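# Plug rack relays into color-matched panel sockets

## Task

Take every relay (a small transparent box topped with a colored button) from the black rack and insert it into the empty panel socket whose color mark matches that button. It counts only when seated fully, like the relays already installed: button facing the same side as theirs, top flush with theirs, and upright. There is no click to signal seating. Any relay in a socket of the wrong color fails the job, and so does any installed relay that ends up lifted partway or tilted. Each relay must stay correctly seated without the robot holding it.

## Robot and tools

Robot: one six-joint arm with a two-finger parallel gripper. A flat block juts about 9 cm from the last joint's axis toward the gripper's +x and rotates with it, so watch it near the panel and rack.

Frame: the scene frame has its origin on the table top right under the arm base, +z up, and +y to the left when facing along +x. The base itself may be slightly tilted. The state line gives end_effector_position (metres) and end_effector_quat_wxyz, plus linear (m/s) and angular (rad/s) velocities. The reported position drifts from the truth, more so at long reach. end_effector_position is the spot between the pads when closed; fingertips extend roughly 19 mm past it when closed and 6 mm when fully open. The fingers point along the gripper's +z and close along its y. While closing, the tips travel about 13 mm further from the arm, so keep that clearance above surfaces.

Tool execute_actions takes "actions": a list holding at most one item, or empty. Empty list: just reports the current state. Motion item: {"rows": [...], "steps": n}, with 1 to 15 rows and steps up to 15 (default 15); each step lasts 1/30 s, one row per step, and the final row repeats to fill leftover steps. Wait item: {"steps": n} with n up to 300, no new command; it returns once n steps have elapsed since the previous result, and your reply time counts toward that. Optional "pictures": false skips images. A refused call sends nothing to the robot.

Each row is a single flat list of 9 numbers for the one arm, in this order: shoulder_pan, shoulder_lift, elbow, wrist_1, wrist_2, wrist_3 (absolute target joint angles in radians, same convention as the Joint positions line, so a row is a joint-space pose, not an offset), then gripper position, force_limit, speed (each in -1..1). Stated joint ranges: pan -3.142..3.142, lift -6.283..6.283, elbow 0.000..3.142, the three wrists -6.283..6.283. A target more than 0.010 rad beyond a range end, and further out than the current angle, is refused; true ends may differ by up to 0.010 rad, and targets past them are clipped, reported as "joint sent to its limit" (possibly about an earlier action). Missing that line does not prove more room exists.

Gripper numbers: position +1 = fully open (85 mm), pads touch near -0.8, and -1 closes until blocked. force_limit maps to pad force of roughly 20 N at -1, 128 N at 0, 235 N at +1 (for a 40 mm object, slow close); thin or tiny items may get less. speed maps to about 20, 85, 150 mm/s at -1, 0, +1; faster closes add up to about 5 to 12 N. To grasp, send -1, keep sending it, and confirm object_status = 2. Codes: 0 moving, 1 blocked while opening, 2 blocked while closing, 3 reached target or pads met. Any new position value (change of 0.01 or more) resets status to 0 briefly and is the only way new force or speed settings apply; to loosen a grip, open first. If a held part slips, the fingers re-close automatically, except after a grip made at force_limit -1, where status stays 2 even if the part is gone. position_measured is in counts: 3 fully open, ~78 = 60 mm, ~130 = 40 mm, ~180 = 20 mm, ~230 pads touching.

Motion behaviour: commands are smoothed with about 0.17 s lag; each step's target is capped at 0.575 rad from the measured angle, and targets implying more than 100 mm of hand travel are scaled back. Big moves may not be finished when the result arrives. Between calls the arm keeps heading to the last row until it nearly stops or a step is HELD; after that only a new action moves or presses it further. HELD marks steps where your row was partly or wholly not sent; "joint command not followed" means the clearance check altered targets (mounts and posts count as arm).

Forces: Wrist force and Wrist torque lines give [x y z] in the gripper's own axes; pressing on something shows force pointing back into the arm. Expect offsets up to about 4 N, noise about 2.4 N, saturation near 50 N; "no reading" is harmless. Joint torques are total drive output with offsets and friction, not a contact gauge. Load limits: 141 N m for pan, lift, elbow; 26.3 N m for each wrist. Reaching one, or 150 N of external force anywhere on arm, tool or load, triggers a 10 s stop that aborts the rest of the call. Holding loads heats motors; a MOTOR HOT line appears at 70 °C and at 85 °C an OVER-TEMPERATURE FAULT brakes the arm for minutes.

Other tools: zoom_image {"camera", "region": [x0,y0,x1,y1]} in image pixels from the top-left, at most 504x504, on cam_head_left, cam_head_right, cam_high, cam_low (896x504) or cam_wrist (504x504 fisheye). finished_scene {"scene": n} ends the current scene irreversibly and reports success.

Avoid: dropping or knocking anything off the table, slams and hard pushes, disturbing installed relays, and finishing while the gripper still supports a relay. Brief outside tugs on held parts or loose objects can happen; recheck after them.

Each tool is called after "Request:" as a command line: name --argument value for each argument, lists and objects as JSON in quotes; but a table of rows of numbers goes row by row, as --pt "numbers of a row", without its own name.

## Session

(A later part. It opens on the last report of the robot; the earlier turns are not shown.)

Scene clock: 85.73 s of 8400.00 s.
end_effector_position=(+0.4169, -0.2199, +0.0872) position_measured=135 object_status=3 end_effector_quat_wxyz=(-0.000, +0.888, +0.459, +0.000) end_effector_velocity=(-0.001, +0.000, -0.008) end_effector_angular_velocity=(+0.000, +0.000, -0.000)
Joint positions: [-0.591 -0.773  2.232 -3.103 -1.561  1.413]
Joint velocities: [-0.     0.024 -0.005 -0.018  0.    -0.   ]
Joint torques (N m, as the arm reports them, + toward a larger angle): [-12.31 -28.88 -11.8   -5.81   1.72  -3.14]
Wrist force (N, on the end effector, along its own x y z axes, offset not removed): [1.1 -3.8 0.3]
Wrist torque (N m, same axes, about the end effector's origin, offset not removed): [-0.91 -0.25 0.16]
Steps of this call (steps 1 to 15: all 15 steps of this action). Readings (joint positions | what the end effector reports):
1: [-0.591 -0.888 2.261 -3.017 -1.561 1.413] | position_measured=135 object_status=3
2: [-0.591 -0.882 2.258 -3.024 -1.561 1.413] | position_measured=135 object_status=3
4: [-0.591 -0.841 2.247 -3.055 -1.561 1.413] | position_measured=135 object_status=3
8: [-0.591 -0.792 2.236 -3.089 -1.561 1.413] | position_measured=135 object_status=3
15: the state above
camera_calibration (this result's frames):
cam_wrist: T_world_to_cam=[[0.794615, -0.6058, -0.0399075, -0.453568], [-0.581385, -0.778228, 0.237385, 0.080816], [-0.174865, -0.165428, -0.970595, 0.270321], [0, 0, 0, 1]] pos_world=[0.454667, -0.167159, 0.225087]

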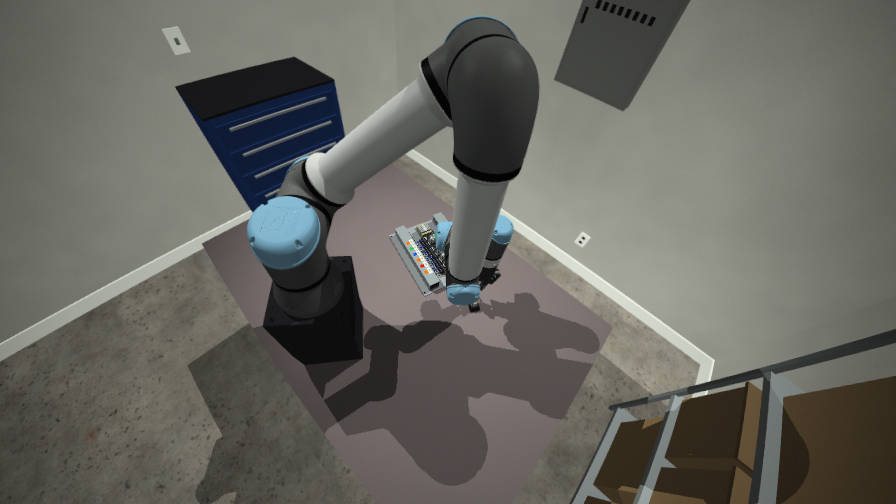

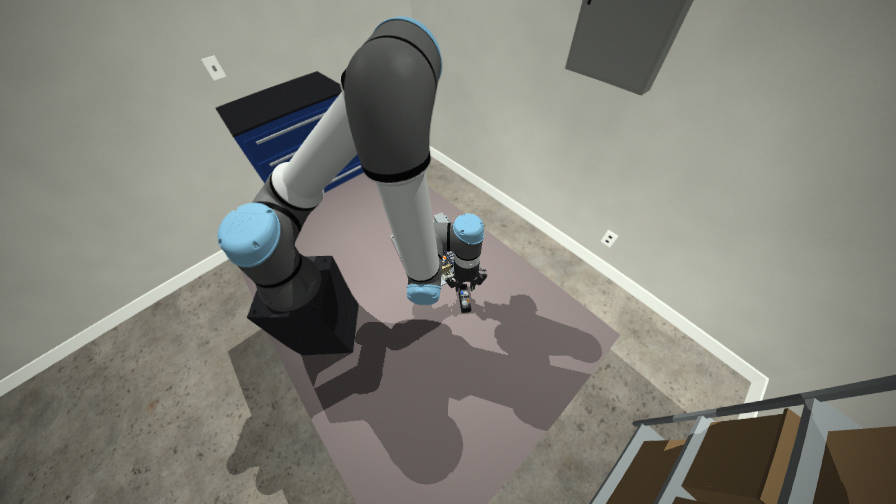

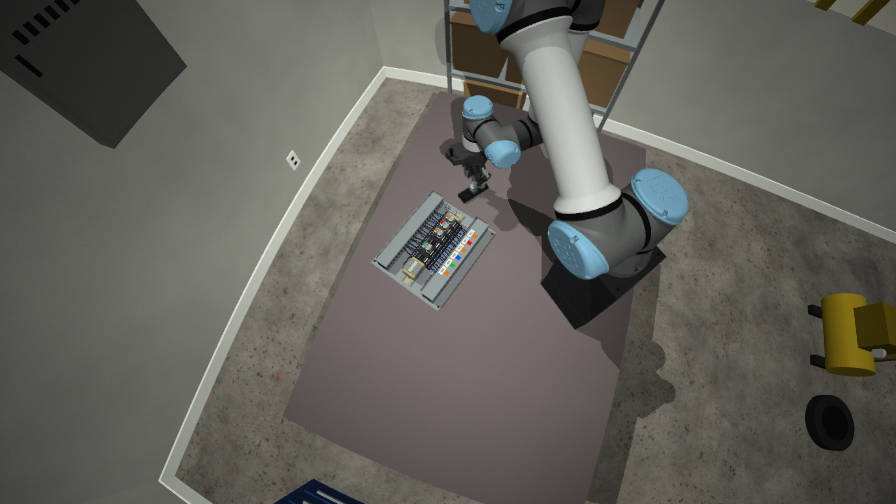

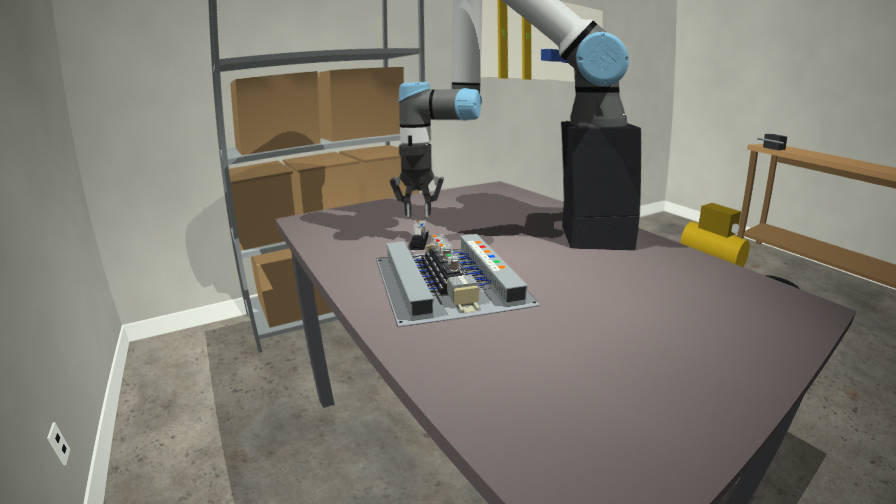

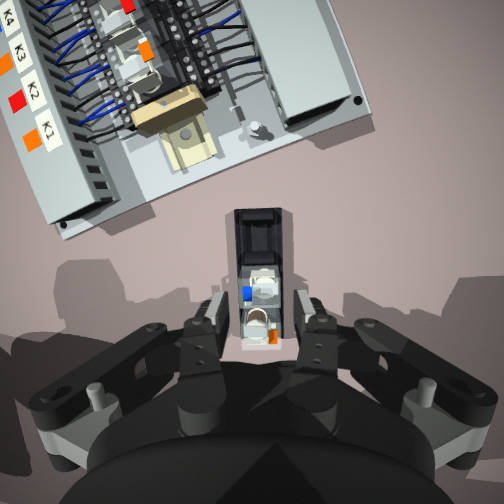

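Request:
execute_actions --actions '[{"rows":[[-0.5905,-0.70,2.209,-3.153,-1.5606,1.413,-0.05,-0.5,-0.5]]}]' --pictures false

Request:
execute_actions --actions '[{"rows":[[-0.5905,-0.6515,2.191,-3.1835,-1.5606,1.413,-0.05,-0.5,-0.5]]}]' --pictures false

Request:
execute_actions --actions '[{"rows":[[-0.5905,-0.6515,2.191,-3.1835,-1.5606,1.413,-1,-0.5,-0.5]]}]' --pictures false

Request:
execute_actions --actions '[{"steps":10}]'

Scene clock: 97.37 s of 8400.00 s.
end_effector_position=(+0.4164, -0.2194, +0.0631) position_measured=135 object_status=3 end_effector_quat_wxyz=(-0.000, +0.888, +0.460, +0.000) end_effector_velocity=(-0.000, +0.000, -0.004) end_effector_angular_velocity=(-0.000, -0.000, +0.000)
Joint positions: [-0.591 -0.702  2.209 -3.152 -1.561  1.413]
Joint velocities: [ 0.     0.013 -0.004 -0.009 -0.     0.   ]
Joint torques (N m, as the arm reports them, + toward a larger angle): [ 14.1  -30.65 -10.89  -6.19   1.38  -3.04]
Wrist force (N, on the end effector, along its own x y z axes, offset not removed): [1.2 -5.2 -1.2]
Wrist torque (N m, same axes, about the end effector's origin, offset not removed): [-1.13 -0.27 0.09]
Steps of this call (steps 1 to 15: the robot went on to your last target; steps 16 to 90: nothing new was sent; then 8.13 s passed at rest; steps 91 to 105: all 15 steps of this action). Readings (joint positions | what the end effector reports):
91: [-0.591 -0.770 2.231 -3.105 -1.561 1.413] | position_measured=135 object_status=3
92: [-0.591 -0.764 2.228 -3.111 -1.561 1.413] | position_measured=135 object_status=3
94: [-0.591 -0.738 2.220 -3.128 -1.561 1.413] | position_measured=135 object_status=3
98: [-0.591 -0.712 2.212 -3.145 -1.561 1.413] | position_measured=135 object_status=3
105: the state above

Scene clock: 97.87 s of 8400.00 s.
end_effector_position=(+0.4160, -0.2193, +0.0463) position_measured=135 object_status=3 end_effector_quat_wxyz=(-0.000, +0.888, +0.460, +0.000) end_effector_velocity=(-0.000, +0.000, -0.003) end_effector_angular_velocity=(+0.000, +0.001, +0.000)
Joint positions: [-0.591 -0.653  2.191 -3.183 -1.561  1.413]
Joint velocities: [ 0.     0.009 -0.003 -0.005 -0.001  0.   ]
Joint torques (N m, as the arm reports them, + toward a larger angle): [ 14.9  -30.57  -9.74  -5.69   1.18  -3.04]
Wrist force (N, on the end effector, along its own x y z axes, offset not removed): [-0.6 -4.1 -0.8]
Wrist torque (N m, same axes, about the end effector's origin, offset not removed): [-0.88 -0.09 0.10]
Steps of this call (steps 1 to 15: all 15 steps of this action). Readings (joint positions | what the end effector reports):
1: [-0.591 -0.701 2.209 -3.152 -1.561 1.413] | position_measured=135 object_status=3
2: [-0.591 -0.695 2.207 -3.157 -1.561 1.413] | position_measured=135 object_status=3
4: [-0.591 -0.678 2.200 -3.168 -1.561 1.413] | position_measured=135 object_status=3
8: [-0.591 -0.660 2.194 -3.179 -1.561 1.413] | position_measured=135 object_status=3
15: the state above

Scene clock: 98.37 s of 8400.00 s.
end_effector_position=(+0.4160, -0.2193, +0.0459) position_measured=164 object_status=2 end_effector_quat_wxyz=(-0.001, +0.888, +0.460, +0.000) end_effector_velocity=(+0.000, -0.001, +0.000) end_effector_angular_velocity=(+0.000, -0.001, -0.001)
Joint positions: [-0.59  -0.652  2.191 -3.183 -1.561  1.413]
Joint velocities: [-0.001  0.    -0.    -0.001  0.001 -0.   ]
Joint torques (N m, as the arm reports them, + toward a larger angle): [ 13.58 -26.77 -11.14  -5.44   1.09  -3.06]
Wrist force (N, on the end effector, along its own x y z axes, offset not removed): [0.1 -6.5 -12.5]
Wrist torque (N m, same axes, about the end effector's origin, offset not removed): [-0.77 -0.11 0.19]
Steps of this call (steps 1 to 15: all 15 steps of this action). Readings (joint positions | what the end effector reports):
1: [-0.591 -0.652 2.191 -3.183 -1.561 1.413] | position_measured=135 object_status=0
2: [-0.591 -0.652 2.191 -3.183 -1.561 1.413] | position_measured=136 object_status=0
4: [-0.590 -0.652 2.191 -3.183 -1.561 1.413] | position_measured=142 object_status=0
8: [-0.590 -0.652 2.191 -3.183 -1.561 1.413] | position_measured=159 object_status=0
15: the state above

Scene clock: 98.70 s of 8400.00 s.
end_effector_position=(+0.4160, -0.2193, +0.0459) position_measured=164 object_status=2 end_effector_quat_wxyz=(-0.001, +0.888, +0.460, +0.000) end_effector_velocity=(-0.000, +0.000, -0.001) end_effector_angular_velocity=(+0.000, +0.001, -0.000)
Joint positions: [-0.59  -0.652  2.191 -3.184 -1.561  1.413]
Joint velocities: [-0.     0.001 -0.    -0.    -0.001  0.   ]
Joint torques (N m, as the arm reports them, + toward a larger angle): [ 13.58 -26.19 -10.25  -5.26   0.87  -3.07]
Wrist force (N, on the end effector, along its own x y z axes, offset not removed): [-1.0 -6.9 -13.8]
Wrist torque (N m, same axes, about the end effector's origin, offset not removed): [-0.85 0.09 0.16]
Steps of this call (steps 1 to 10: the robot went on to your last target). Readings (joint positions | what the end effector reports):
1: [-0.590 -0.652 2.191 -3.183 -1.561 1.413] | position_measured=164 object_status=2
2: [-0.590 -0.652 2.191 -3.184 -1.561 1.413] | position_measured=164 object_status=2
4: [-0.590 -0.652 2.191 -3.184 -1.561 1.413] | position_measured=164 object_status=2
8: [-0.590 -0.652 2.191 -3.184 -1.561 1.413] | position_measured=164 object_status=2
10: the state above
camera_calibration (this result's frames):
cam_wrist: T_world_to_cam=[[0.79491, -0.6054, -0.0401045, -0.454181], [-0.580972, -0.778557, 0.23732, 0.0903877], [-0.174897, -0.165349, -0.970603, 0.230195], [0, 0, 0, 1]] pos_world=[0.453806, -0.166527, 0.183762]

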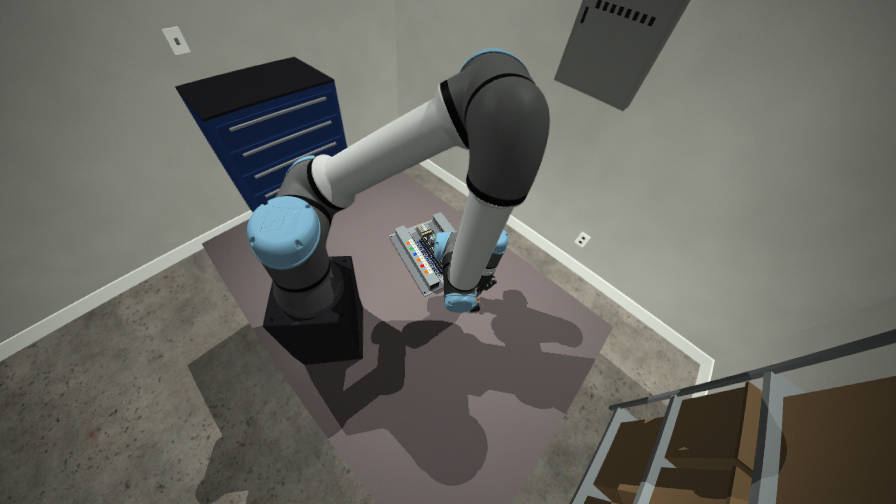

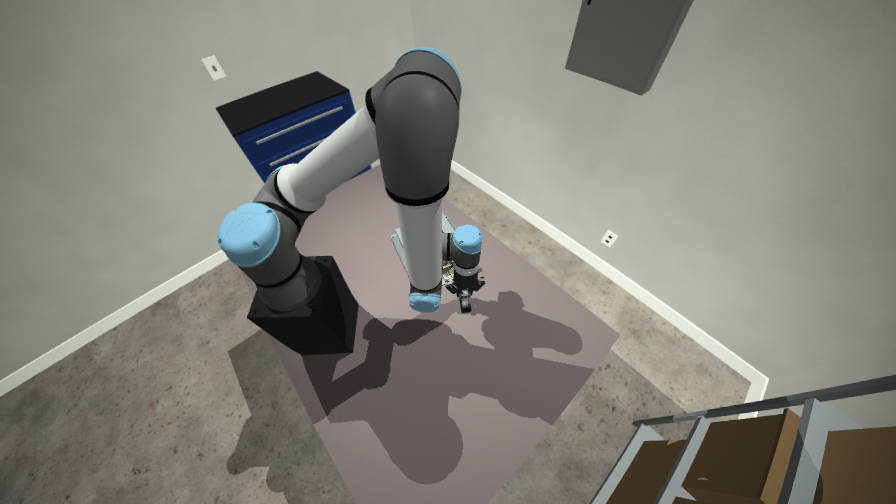

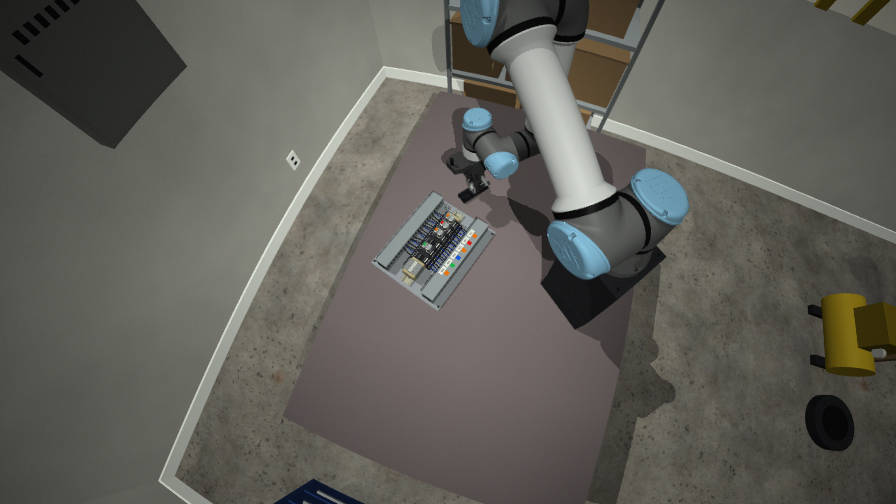

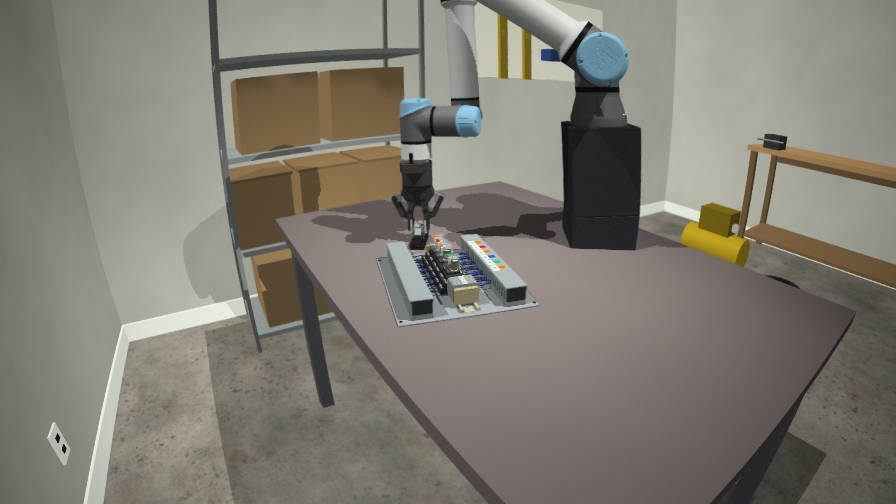

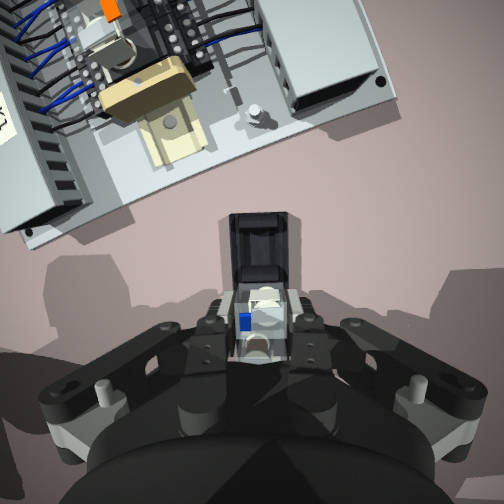

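Request:
execute_actions --actions '[{"rows":[[-0.5905,-0.70,2.209,-3.153,-1.5606,1.413,-1,-0.5,-0.5]]}]' --pictures false

Request:
execute_actions --actions '[{"rows":[[-0.591,-0.8885,2.2615,-3.017,-1.5606,1.413,-1,-0.5,-0.5]]}]' --pictures false

Request:
execute_actions --actions '[{"rows":[[-0.33,-0.9,2.26,-3.0,-1.58,0.2,-1,-0.5,-0.5]]}]' --pictures false

Request:
execute_actions --actions '[{"rows":[[-0.059,-0.88,2.258,-3.0166,-1.599,-1.541,-1,-0.5,-0.5]]}]' --pictures false

Request:
execute_actions --actions '[{"steps":50}]' --pictures false

Request:
execute_actions --actions '[{"rows":[[-0.06,-0.7467,2.2205,-3.1124,-1.599,-1.541,-1,-0.5,-0.5]]}]' --pictures false

Request:
execute_actions --actions '[{"steps":8}]'

Request:
zoom_image --camera "cam_wrist" --region '[200,230,330,360]'

Scene clock: 107.53 s of 8400.00 s.
end_effector_position=(+0.4163, -0.2193, +0.0622) position_measured=164 object_status=2 end_effector_quat_wxyz=(-0.001, +0.888, +0.460, +0.000) end_effector_velocity=(+0.000, -0.000, +0.004) end_effector_angular_velocity=(+0.000, -0.001, -0.000)
Joint positions: [-0.59  -0.699  2.209 -3.154 -1.561  1.413]
Joint velocities: [-0.    -0.01   0.004  0.006  0.001  0.   ]
Joint torques (N m, as the arm reports them, + toward a larger angle): [  8.41 -51.15   4.81  -0.26  -0.53  -3.03]
Wrist force (N, on the end effector, along its own x y z axes, offset not removed): [-1.6 -3.6 0.0]
Wrist torque (N m, same axes, about the end effector's origin, offset not removed): [-0.78 0.16 0.05]
Steps of this call (steps 1 to 15: the robot went on to your last target; steps 16 to 90: nothing new was sent; then 5.33 s passed at rest; steps 91 to 105: all 15 steps of this action). Readings (joint positions | what the end effector reports):
91: [-0.590 -0.652 2.191 -3.183 -1.561 1.413] | position_measured=164 object_status=2
92: [-0.590 -0.657 2.193 -3.180 -1.561 1.413] | position_measured=164 object_status=2
94: [-0.590 -0.674 2.200 -3.169 -1.561 1.413] | position_measured=164 object_status=2
98: [-0.590 -0.692 2.206 -3.158 -1.561 1.413] | position_measured=164 object_status=2
105: the state above

Scene clock: 108.03 s of 8400.00 s.
end_effector_position=(+0.4168, -0.2194, +0.1240) position_measured=164 object_status=2 end_effector_quat_wxyz=(-0.001, +0.888, +0.459, +0.000) end_effector_velocity=(+0.001, -0.001, +0.015) end_effector_angular_velocity=(-0.003, -0.004, -0.000)
Joint positions: [-0.591 -0.883  2.26  -3.02  -1.561  1.413]
Joint velocities: [-0.    -0.044  0.01   0.029  0.001  0.   ]
Joint torques (N m, as the arm reports them, + toward a larger angle): [-13.26 -48.33   1.71  -0.53  -0.77  -3.12]
Wrist force (N, on the end effector, along its own x y z axes, offset not removed): [0.0 -4.9 -0.1]
Wrist torque (N m, same axes, about the end effector's origin, offset not removed): [-1.01 -0.14 0.11]
Steps of this call (steps 1 to 15: all 15 steps of this action). Readings (joint positions | what the end effector reports):
1: [-0.590 -0.700 2.209 -3.153 -1.561 1.413] | position_measured=164 object_status=2
2: [-0.590 -0.707 2.214 -3.146 -1.561 1.413] | position_measured=164 object_status=2
4: [-0.591 -0.762 2.234 -3.101 -1.561 1.413] | position_measured=164 object_status=2
8: [-0.591 -0.850 2.253 -3.043 -1.561 1.413] | position_measured=164 object_status=2
15: the state above

Scene clock: 108.53 s of 8400.00 s.
end_effector_position=(+0.4580, -0.1103, +0.1317) position_measured=164 object_status=2 end_effector_quat_wxyz=(-0.002, +0.473, +0.881, +0.001) end_effector_velocity=(+0.009, +0.033, +0.002) end_effector_angular_velocity=(+0.008, -0.008, +2.280)
Joint positions: [-0.338 -0.9    2.26  -3.    -1.58   0.464]
Joint velocities: [ 0.074 -0.003 -0.001  0.003 -0.005 -2.206]
Joint torques (N m, as the arm reports them, + toward a larger angle): [ 13.52 -48.09 -14.33  -0.23  -1.63 -11.44]
Wrist force (N, on the end effector, along its own x y z axes, offset not removed): [0.1 -3.0 -0.3]
Wrist torque (N m, same axes, about the end effector's origin, offset not removed): [-0.81 -0.17 0.18]
Steps of this call (steps 1 to 15: all 15 steps of this action). Readings (joint positions | what the end effector reports):
1: [-0.591 -0.885 2.261 -3.019 -1.561 1.413] | position_measured=164 object_status=2
2: [-0.584 -0.887 2.261 -3.017 -1.563 1.405] | position_measured=164 object_status=2
4: [-0.524 -0.891 2.261 -3.011 -1.569 1.339] | position_measured=164 object_status=2
8: [-0.396 -0.897 2.260 -3.004 -1.576 1.068] | position_measured=164 object_status=2
15: the state above

Scene clock: 109.03 s of 8400.00 s.
end_effector_position=(+0.4703, +0.0142, +0.1301) position_measured=164 object_status=2 end_effector_quat_wxyz=(+0.000, -0.247, +0.969, +0.001) end_effector_velocity=(-0.001, +0.038, -0.000) end_effector_angular_velocity=(+0.001, -0.006, +2.738)
Joint positions: [-0.068 -0.881  2.258 -3.016 -1.598 -0.751]
Joint velocities: [ 0.081  0.006 -0.001 -0.005 -0.005 -2.657]
Joint torques (N m, as the arm reports them, + toward a larger angle): [ 15.81 -27.59 -14.05  -5.9   -1.71 -16.4 ]
Wrist force (N, on the end effector, along its own x y z axes, offset not removed): [-0.2 -3.8 -1.0]
Wrist torque (N m, same axes, about the end effector's origin, offset not removed): [-0.89 0.01 0.10]
Steps of this call (steps 1 to 15: all 15 steps of this action). Readings (joint positions | what the end effector reports):
1: [-0.336 -0.900 2.260 -3.000 -1.580 0.397] | position_measured=164 object_status=2
2: [-0.327 -0.898 2.260 -3.002 -1.582 0.339] | position_measured=164 object_status=2
4: [-0.266 -0.892 2.259 -3.007 -1.587 0.205] | position_measured=164 object_status=2
8: [-0.132 -0.884 2.258 -3.013 -1.595 -0.122] | position_measured=164 object_status=2
15: the state above

Scene clock: 110.70 s of 8400.00 s.
end_effector_position=(+0.4702, +0.0186, +0.1301) position_measured=164 object_status=2 end_effector_quat_wxyz=(+0.000, -0.604, +0.797, +0.001) end_effector_velocity=(-0.000, -0.000, -0.001) end_effector_angular_velocity=(-0.001, +0.001, -0.000)
Joint positions: [-0.059 -0.88   2.258 -3.017 -1.599 -1.541]
Joint velocities: [-0.     0.002 -0.    -0.    -0.001 -0.   ]
Joint torques (N m, as the arm reports them, + toward a larger angle): [ 16.   -27.77 -13.42  -5.89  -1.6   -3.17]
Wrist force (N, on the end effector, along its own x y z axes, offset not removed): [-0.3 -2.6 1.0]
Wrist torque (N m, same axes, about the end effector's origin, offset not removed): [-0.63 -0.08 0.22]
Steps of this call (steps 1 to 45: the robot went on to your last target; steps 46 to 50: nothing new was sent). Readings (joint positions | what the end effector reports):
1: [-0.066 -0.880 2.258 -3.016 -1.599 -0.841] | position_measured=164 object_status=2
2: [-0.064 -0.880 2.258 -3.016 -1.599 -0.931] | position_measured=164 object_status=2
4: [-0.062 -0.880 2.258 -3.016 -1.599 -1.111] | position_measured=164 object_status=2
8: [-0.060 -0.880 2.258 -3.017 -1.599 -1.395] | position_measured=164 object_status=2
50: the state above
The arm was judged still, so your last target was given up. Only a new action makes it travel on or press farther. Fingers that are still opening or closing keep moving.

Scene clock: 111.20 s of 8400.00 s.
end_effector_position=(+0.4716, +0.0191, +0.0867) position_measured=164 object_status=2 end_effector_quat_wxyz=(+0.000, -0.604, +0.797, +0.001) end_effector_velocity=(-0.001, +0.000, -0.010) end_effector_angular_velocity=(+0.002, +0.003, -0.001)
Joint positions: [-0.06  -0.75   2.221 -3.11  -1.599 -1.541]
Joint velocities: [-0.002  0.028 -0.007 -0.017  0.002 -0.   ]
Joint torques (N m, as the arm reports them, + toward a larger angle): [-11.11 -29.83 -12.55  -5.78  -1.31  -3.19]
Wrist force (N, on the end effector, along its own x y z axes, offset not removed): [-0.5 -5.1 0.1]
Wrist torque (N m, same axes, about the end effector's origin, offset not removed): [-1.06 -0.13 0.11]
Steps of this call (steps 1 to 15: all 15 steps of this action). Readings (joint positions | what the end effector reports):
1: [-0.059 -0.880 2.258 -3.017 -1.599 -1.541] | position_measured=164 object_status=2
2: [-0.059 -0.873 2.253 -3.024 -1.599 -1.541] | position_measured=164 object_status=2
4: [-0.059 -0.829 2.240 -3.057 -1.599 -1.541] | position_measured=164 object_status=2
8: [-0.060 -0.772 2.227 -3.095 -1.599 -1.541] | position_measured=164 object_status=2
15: the state above

Scene clock: 111.47 s of 8400.00 s.
end_effector_position=(+0.4714, +0.0192, +0.0857) position_measured=164 object_status=2 end_effector_quat_wxyz=(+0.000, -0.604, +0.797, +0.001) end_effector_velocity=(-0.000, +0.000, -0.001) end_effector_angular_velocity=(+0.001, +0.000, -0.000)
Joint positions: [-0.06  -0.747  2.221 -3.112 -1.599 -1.541]
Joint velocities: [-0.     0.003 -0.    -0.003  0.001 -0.   ]
Joint torques (N m, as the arm reports them, + toward a larger angle): [-11.7  -29.3  -10.22  -5.93  -0.94  -3.23]
Wrist force (N, on the end effector, along its own x y z axes, offset not removed): [-0.8 -2.1 -0.1]
Wrist torque (N m, same axes, about the end effector's origin, offset not removed): [-0.67 0.10 0.21]
Steps of this call (steps 1 to 8: the robot went on to your last target). Readings (joint positions | what the end effector reports):
1: [-0.060 -0.749 2.221 -3.111 -1.599 -1.541] | position_measured=164 object_status=2
2: [-0.060 -0.749 2.221 -3.111 -1.599 -1.541] | position_measured=164 object_status=2
4: [-0.060 -0.748 2.221 -3.112 -1.599 -1.541] | position_measured=164 object_status=2
8: the state above
camera_calibration (this result's frames):
cam_wrist: T_world_to_cam=[[-0.95179, 0.304257, -0.0390399, 0.45364], [0.286651, 0.9275, 0.239948, -0.143156], [0.109215, 0.217189, -0.97, 0.176603], [0, 0, 0, 1]] pos_world=[0.453518, -0.0436019, 0.223365]

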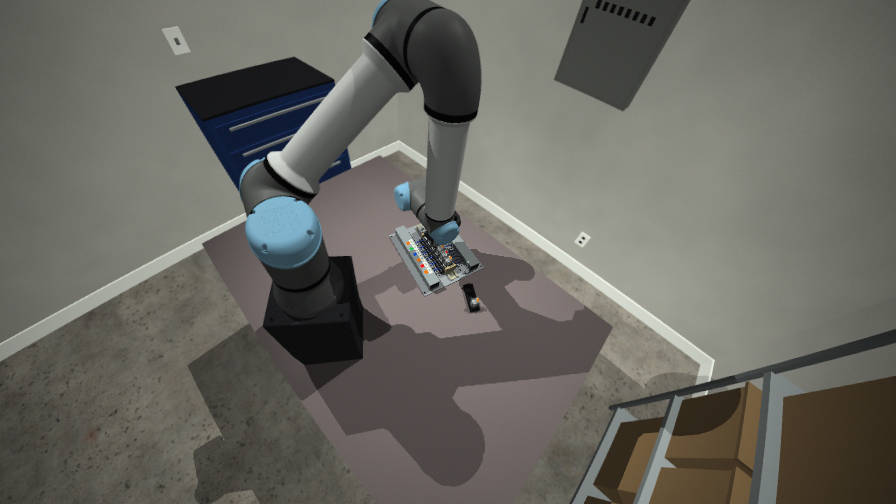

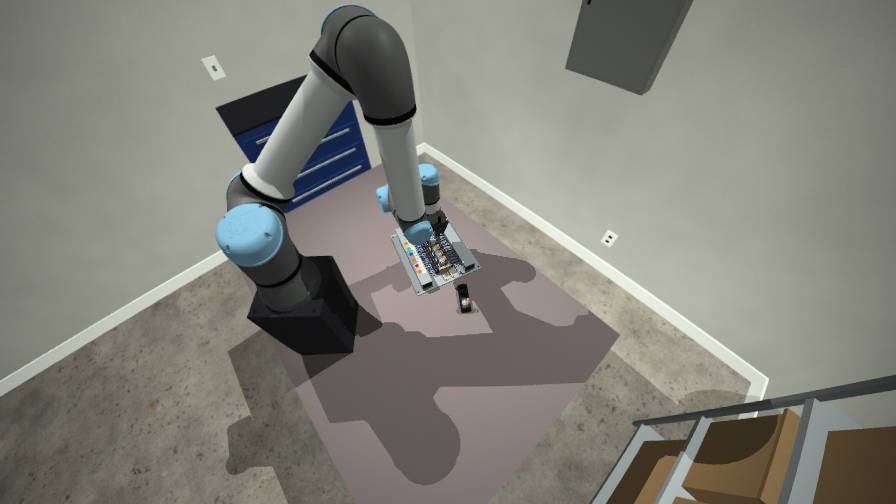

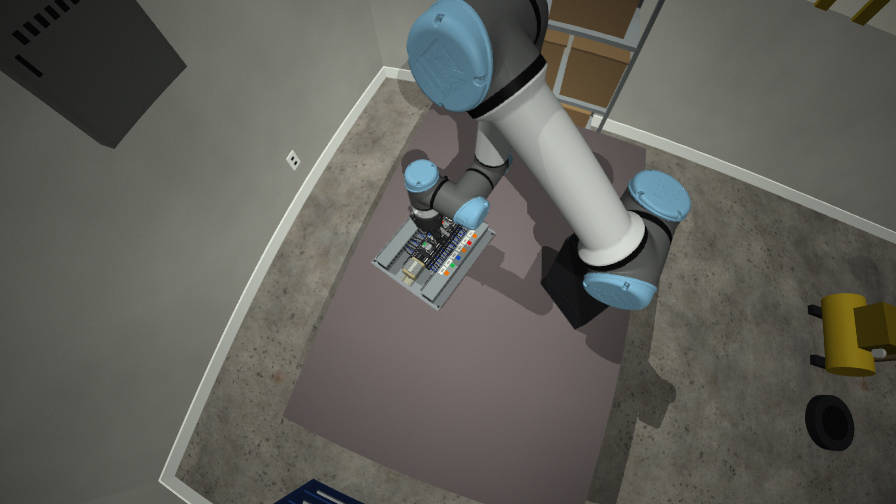

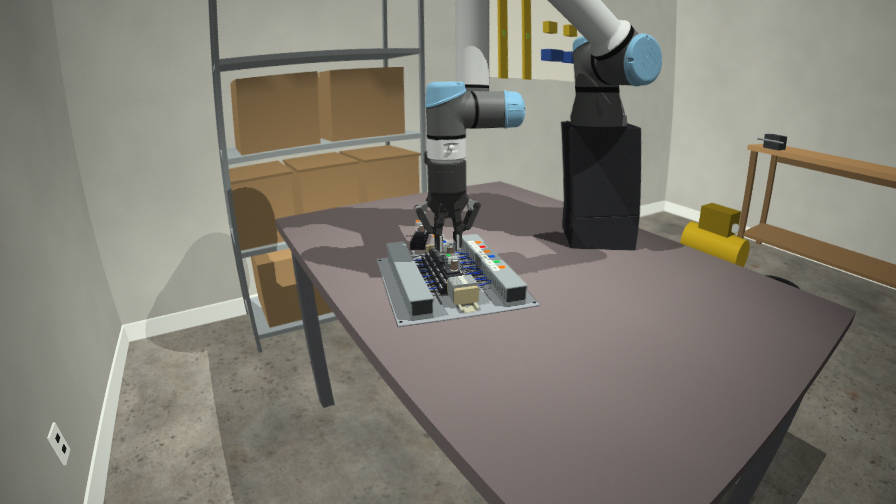

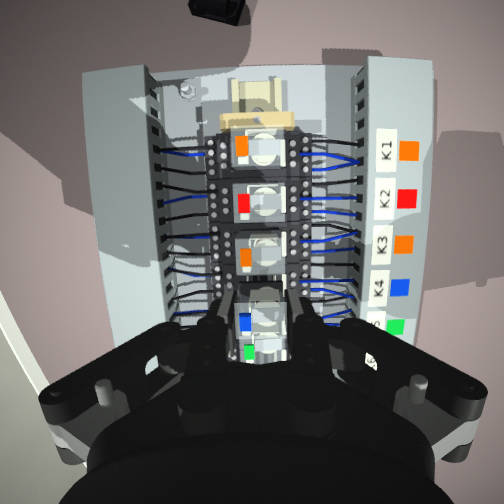

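Region (200, 230, 330, 360) of cam_wrist's 504x504 image, scaled by 3.877, with more detail than that image has.

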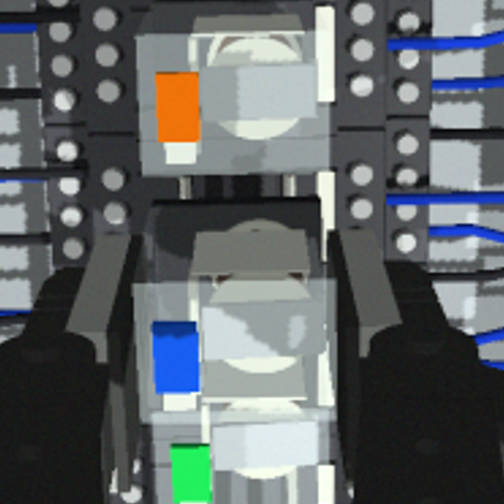

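Request:
execute_actions --actions '[{"rows":[[-0.0592,-0.7205,2.2112,-3.1293,-1.599,-1.541,-1,-0.5,-0.5]]}]'

Request:
zoom_image --camera "cam_wrist" --region '[200,230,330,360]'

Request:
execute_actions --actions '[{"rows":[[-0.0595,-0.706,2.2058,-3.1384,-1.599,-1.541,-1,-0.5,-0.5]]}]' --pictures false

Request:
execute_actions --actions '[{"rows":[[-0.0596,-0.700,2.2035,-3.1421,-1.599,-1.541,-1,-0.5,-0.5]]}]' --pictures false

Scene clock: 116.53 s of 8400.00 s.
end_effector_position=(+0.4717, +0.0197, +0.0769) position_measured=164 object_status=2 end_effector_quat_wxyz=(+0.000, -0.604, +0.797, +0.001) end_effector_velocity=(-0.000, +0.001, -0.001) end_effector_angular_velocity=(+0.001, +0.000, +0.002)
Joint positions: [-0.059 -0.721  2.211 -3.129 -1.599 -1.541]
Joint velocities: [ 0.002  0.004 -0.002 -0.002  0.001  0.   ]
Joint torques (N m, as the arm reports them, + toward a larger angle): [ 15.54 -30.63 -11.76  -5.83   1.62  -3.18]
Wrist force (N, on the end effector, along its own x y z axes, offset not removed): [-0.9 -3.6 -0.9]
Wrist torque (N m, same axes, about the end effector's origin, offset not removed): [-0.86 0.05 0.10]
Steps of this call (steps 1 to 15: the robot went on to your last target; steps 16 to 90: nothing new was sent; then 1.57 s passed at rest; steps 91 to 105: all 15 steps of this action). Readings (joint positions | what the end effector reports):
91: [-0.060 -0.746 2.220 -3.113 -1.599 -1.541] | position_measured=164 object_status=2
92: [-0.060 -0.743 2.219 -3.115 -1.599 -1.541] | position_measured=164 object_status=2
94: [-0.060 -0.734 2.216 -3.121 -1.599 -1.541] | position_measured=164 object_status=2
98: [-0.060 -0.725 2.213 -3.127 -1.599 -1.541] | position_measured=164 object_status=2
105: the state above
camera_calibration (this result's frames):
cam_wrist: T_world_to_cam=[[-0.952012, 0.303562, -0.0390259, 0.453507], [0.285971, 0.927698, 0.239996, -0.141324], [0.109058, 0.217319, -0.969989, 0.167981], [0, 0, 0, 1]] pos_world=[0.453839, -0.0430672, 0.214556]

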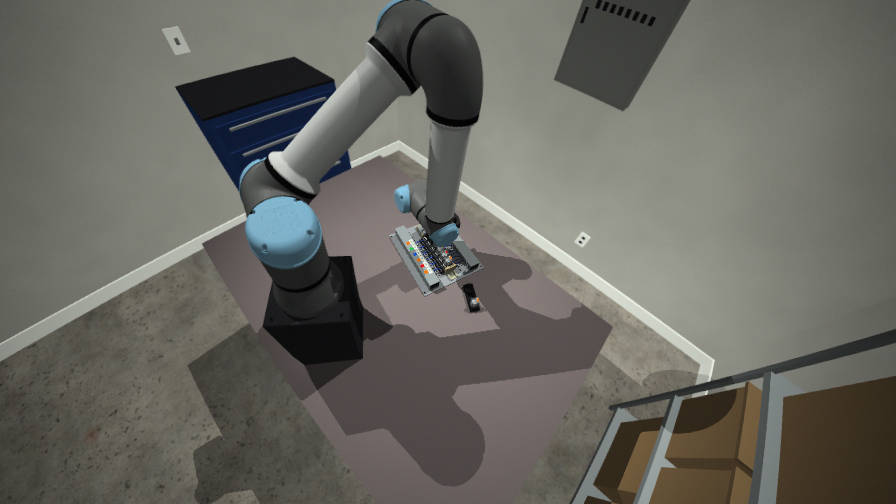

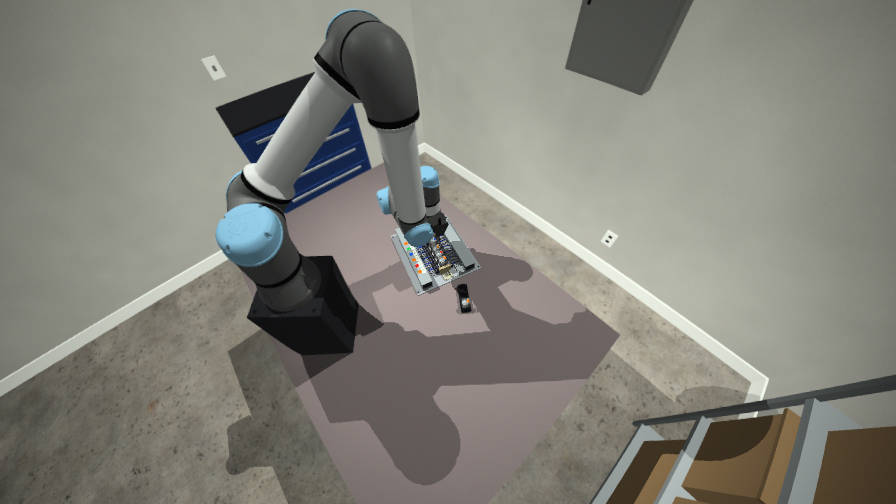

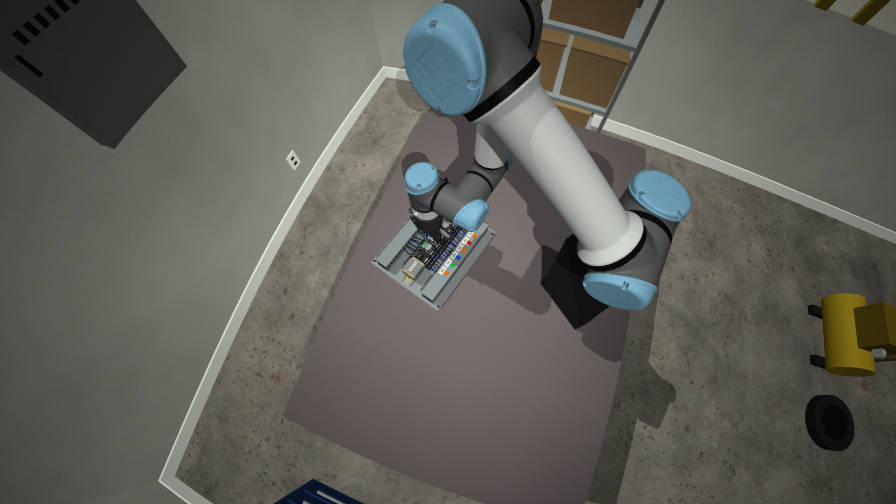

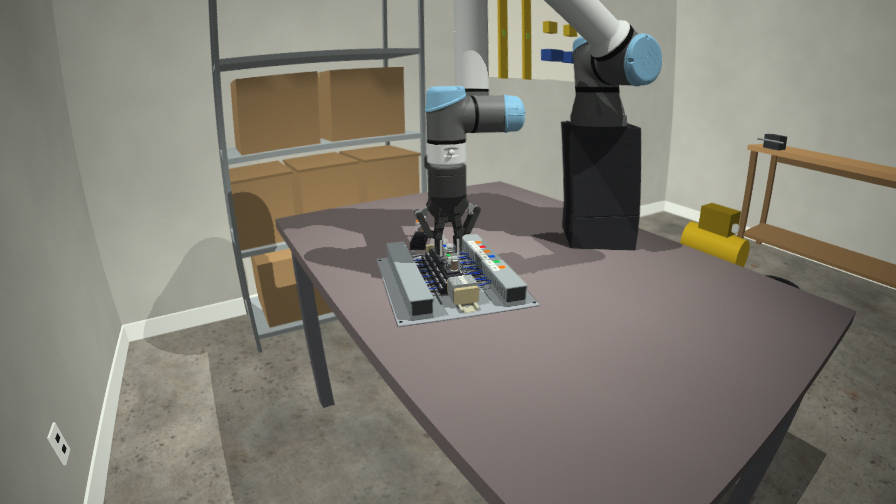

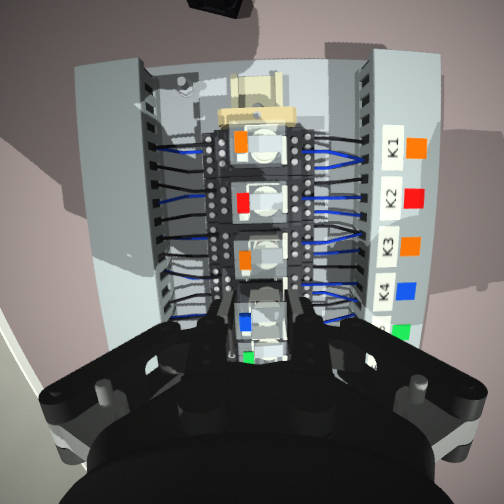

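Region (200, 230, 330, 360) of cam_wrist's 504x504 image, scaled by 3.877, with more detail than that image has.

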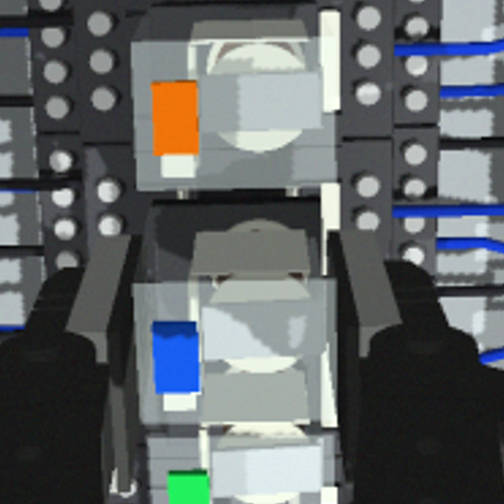

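Scene clock: 117.03 s of 8400.00 s.
end_effector_position=(+0.4719, +0.0198, +0.0719) position_measured=164 object_status=2 end_effector_quat_wxyz=(+0.000, -0.604, +0.797, +0.001) end_effector_velocity=(+0.000, -0.001, -0.001) end_effector_angular_velocity=(-0.002, -0.000, -0.001)
Joint positions: [-0.059 -0.706  2.206 -3.138 -1.599 -1.541]
Joint velocities: [-0.001  0.003 -0.001 -0.002 -0.001  0.   ]
Joint torques (N m, as the arm reports them, + toward a larger angle): [-12.2  -19.09 -13.96  -4.58   1.71  -3.08]
Wrist force (N, on the end effector, along its own x y z axes, offset not removed): [0.7 2.7 -28.0]
Wrist torque (N m, same axes, about the end effector's origin, offset not removed): [-1.22 0.02 0.05]
Steps of this call (steps 1 to 15: all 15 steps of this action). Readings (joint positions | what the end effector reports):
1: [-0.059 -0.721 2.211 -3.129 -1.599 -1.541] | position_measured=164 object_status=2
2: [-0.059 -0.719 2.210 -3.131 -1.599 -1.541] | position_measured=164 object_status=2
4: [-0.059 -0.713 2.209 -3.134 -1.599 -1.541] | position_measured=164 object_status=2
8: [-0.059 -0.708 2.207 -3.137 -1.599 -1.541] | position_measured=164 object_status=2
15: the state above

Scene clock: 117.53 s of 8400.00 s.
end_effector_position=(+0.4719, +0.0197, +0.0697) position_measured=164 object_status=2 end_effector_quat_wxyz=(+0.000, -0.604, +0.797, +0.001) end_effector_velocity=(-0.001, +0.000, -0.001) end_effector_angular_velocity=(-0.001, +0.003, +0.000)
Joint positions: [-0.06  -0.7    2.204 -3.142 -1.599 -1.541]
Joint velocities: [ 0.     0.002 -0.     0.    -0.001  0.   ]
Joint torques (N m, as the arm reports them, + toward a larger angle): [-10.64 -22.14 -15.72  -5.92   1.73  -3.11]
Wrist force (N, on the end effector, along its own x y z axes, offset not removed): [5.9 6.1 -32.7]
Wrist torque (N m, same axes, about the end effector's origin, offset not removed): [-1.38 0.41 0.24]
Steps of this call (steps 1 to 15: all 15 steps of this action). Readings (joint positions | what the end effector reports):
1: [-0.059 -0.706 2.206 -3.138 -1.599 -1.541] | position_measured=164 object_status=2
2: [-0.059 -0.705 2.206 -3.139 -1.599 -1.541] | position_measured=164 object_status=2
4: [-0.059 -0.703 2.205 -3.140 -1.599 -1.541] | position_measured=164 object_status=2
8: [-0.060 -0.701 2.204 -3.141 -1.599 -1.541] | position_measured=164 object_status=2
15: the state above

Request:
execute_actions --actions '[{"rows":[[-0.0606,-0.695,2.2026,-3.1462,-1.599,-1.541,-1,-0.5,-0.5]]}]' --pictures false

Request:
execute_actions --actions '[{"rows":[[-0.0606,-0.690,2.2008,-3.1494,-1.599,-1.541,-1,-0.5,-0.5]]}]' --pictures false

Scene clock: 121.23 s of 8400.00 s.
end_effector_position=(+0.4717, +0.0194, +0.0680) position_measured=164 object_status=2 end_effector_quat_wxyz=(+0.000, -0.604, +0.797, +0.001) end_effector_velocity=(+0.000, +0.000, +0.000) end_effector_angular_velocity=(+0.000, -0.000, +0.001)
Joint positions: [-0.061 -0.695  2.203 -3.146 -1.599 -1.541]
Joint velocities: [ 0.001 -0.    -0.     0.     0.    -0.   ]
Joint torques (N m, as the arm reports them, + toward a larger angle): [-11.44 -16.99 -12.47  -4.59   1.7   -3.  ]
Wrist force (N, on the end effector, along its own x y z axes, offset not removed): [0.7 3.2 -35.7]
Wrist torque (N m, same axes, about the end effector's origin, offset not removed): [-1.11 0.08 0.25]
Steps of this call (steps 1 to 15: the robot went on to your last target; steps 16 to 90: nothing new was sent; then 0.20 s passed at rest; steps 91 to 105: all 15 steps of this action). Readings (joint positions | what the end effector reports):
91: [-0.060 -0.700 2.203 -3.142 -1.599 -1.541] | position_measured=164 object_status=2
92: [-0.060 -0.699 2.203 -3.143 -1.599 -1.541] | position_measured=164 object_status=2
94: [-0.060 -0.697 2.203 -3.144 -1.599 -1.541] | position_measured=164 object_status=2
98: [-0.060 -0.696 2.203 -3.146 -1.599 -1.541] | position_measured=164 object_status=2
105: the state above

Scene clock: 121.73 s of 8400.00 s.
end_effector_position=(+0.4717, +0.0194, +0.0664) position_measured=164 object_status=2 end_effector_quat_wxyz=(+0.000, -0.604, +0.797, +0.001) end_effector_velocity=(-0.001, +0.001, -0.001) end_effector_angular_velocity=(+0.002, +0.003, +0.001)
Joint positions: [-0.061 -0.69   2.201 -3.149 -1.599 -1.541]
Joint velocities: [ 0.001  0.002 -0.     0.001  0.001 -0.   ]
Joint torques (N m, as the arm reports them, + toward a larger angle): [-13.52   5.32 -19.62  -2.72   0.88  -2.92]
Wrist force (N, on the end effector, along its own x y z axes, offset not removed): [5.4 23.3 -50.0]
Wrist torque (N m, same axes, about the end effector's origin, offset not removed): [-1.42 -0.37 0.19]
Steps of this call (steps 1 to 15: all 15 steps of this action). Readings (joint positions | what the end effector reports):
1: [-0.061 -0.695 2.203 -3.146 -1.599 -1.541] | position_measured=164 object_status=2
2: [-0.061 -0.694 2.202 -3.147 -1.599 -1.541] | position_measured=164 object_status=2
4: [-0.061 -0.693 2.202 -3.148 -1.599 -1.541] | position_measured=164 object_status=2
8: [-0.061 -0.691 2.201 -3.149 -1.599 -1.541] | position_measured=164 object_status=2
15: the state above


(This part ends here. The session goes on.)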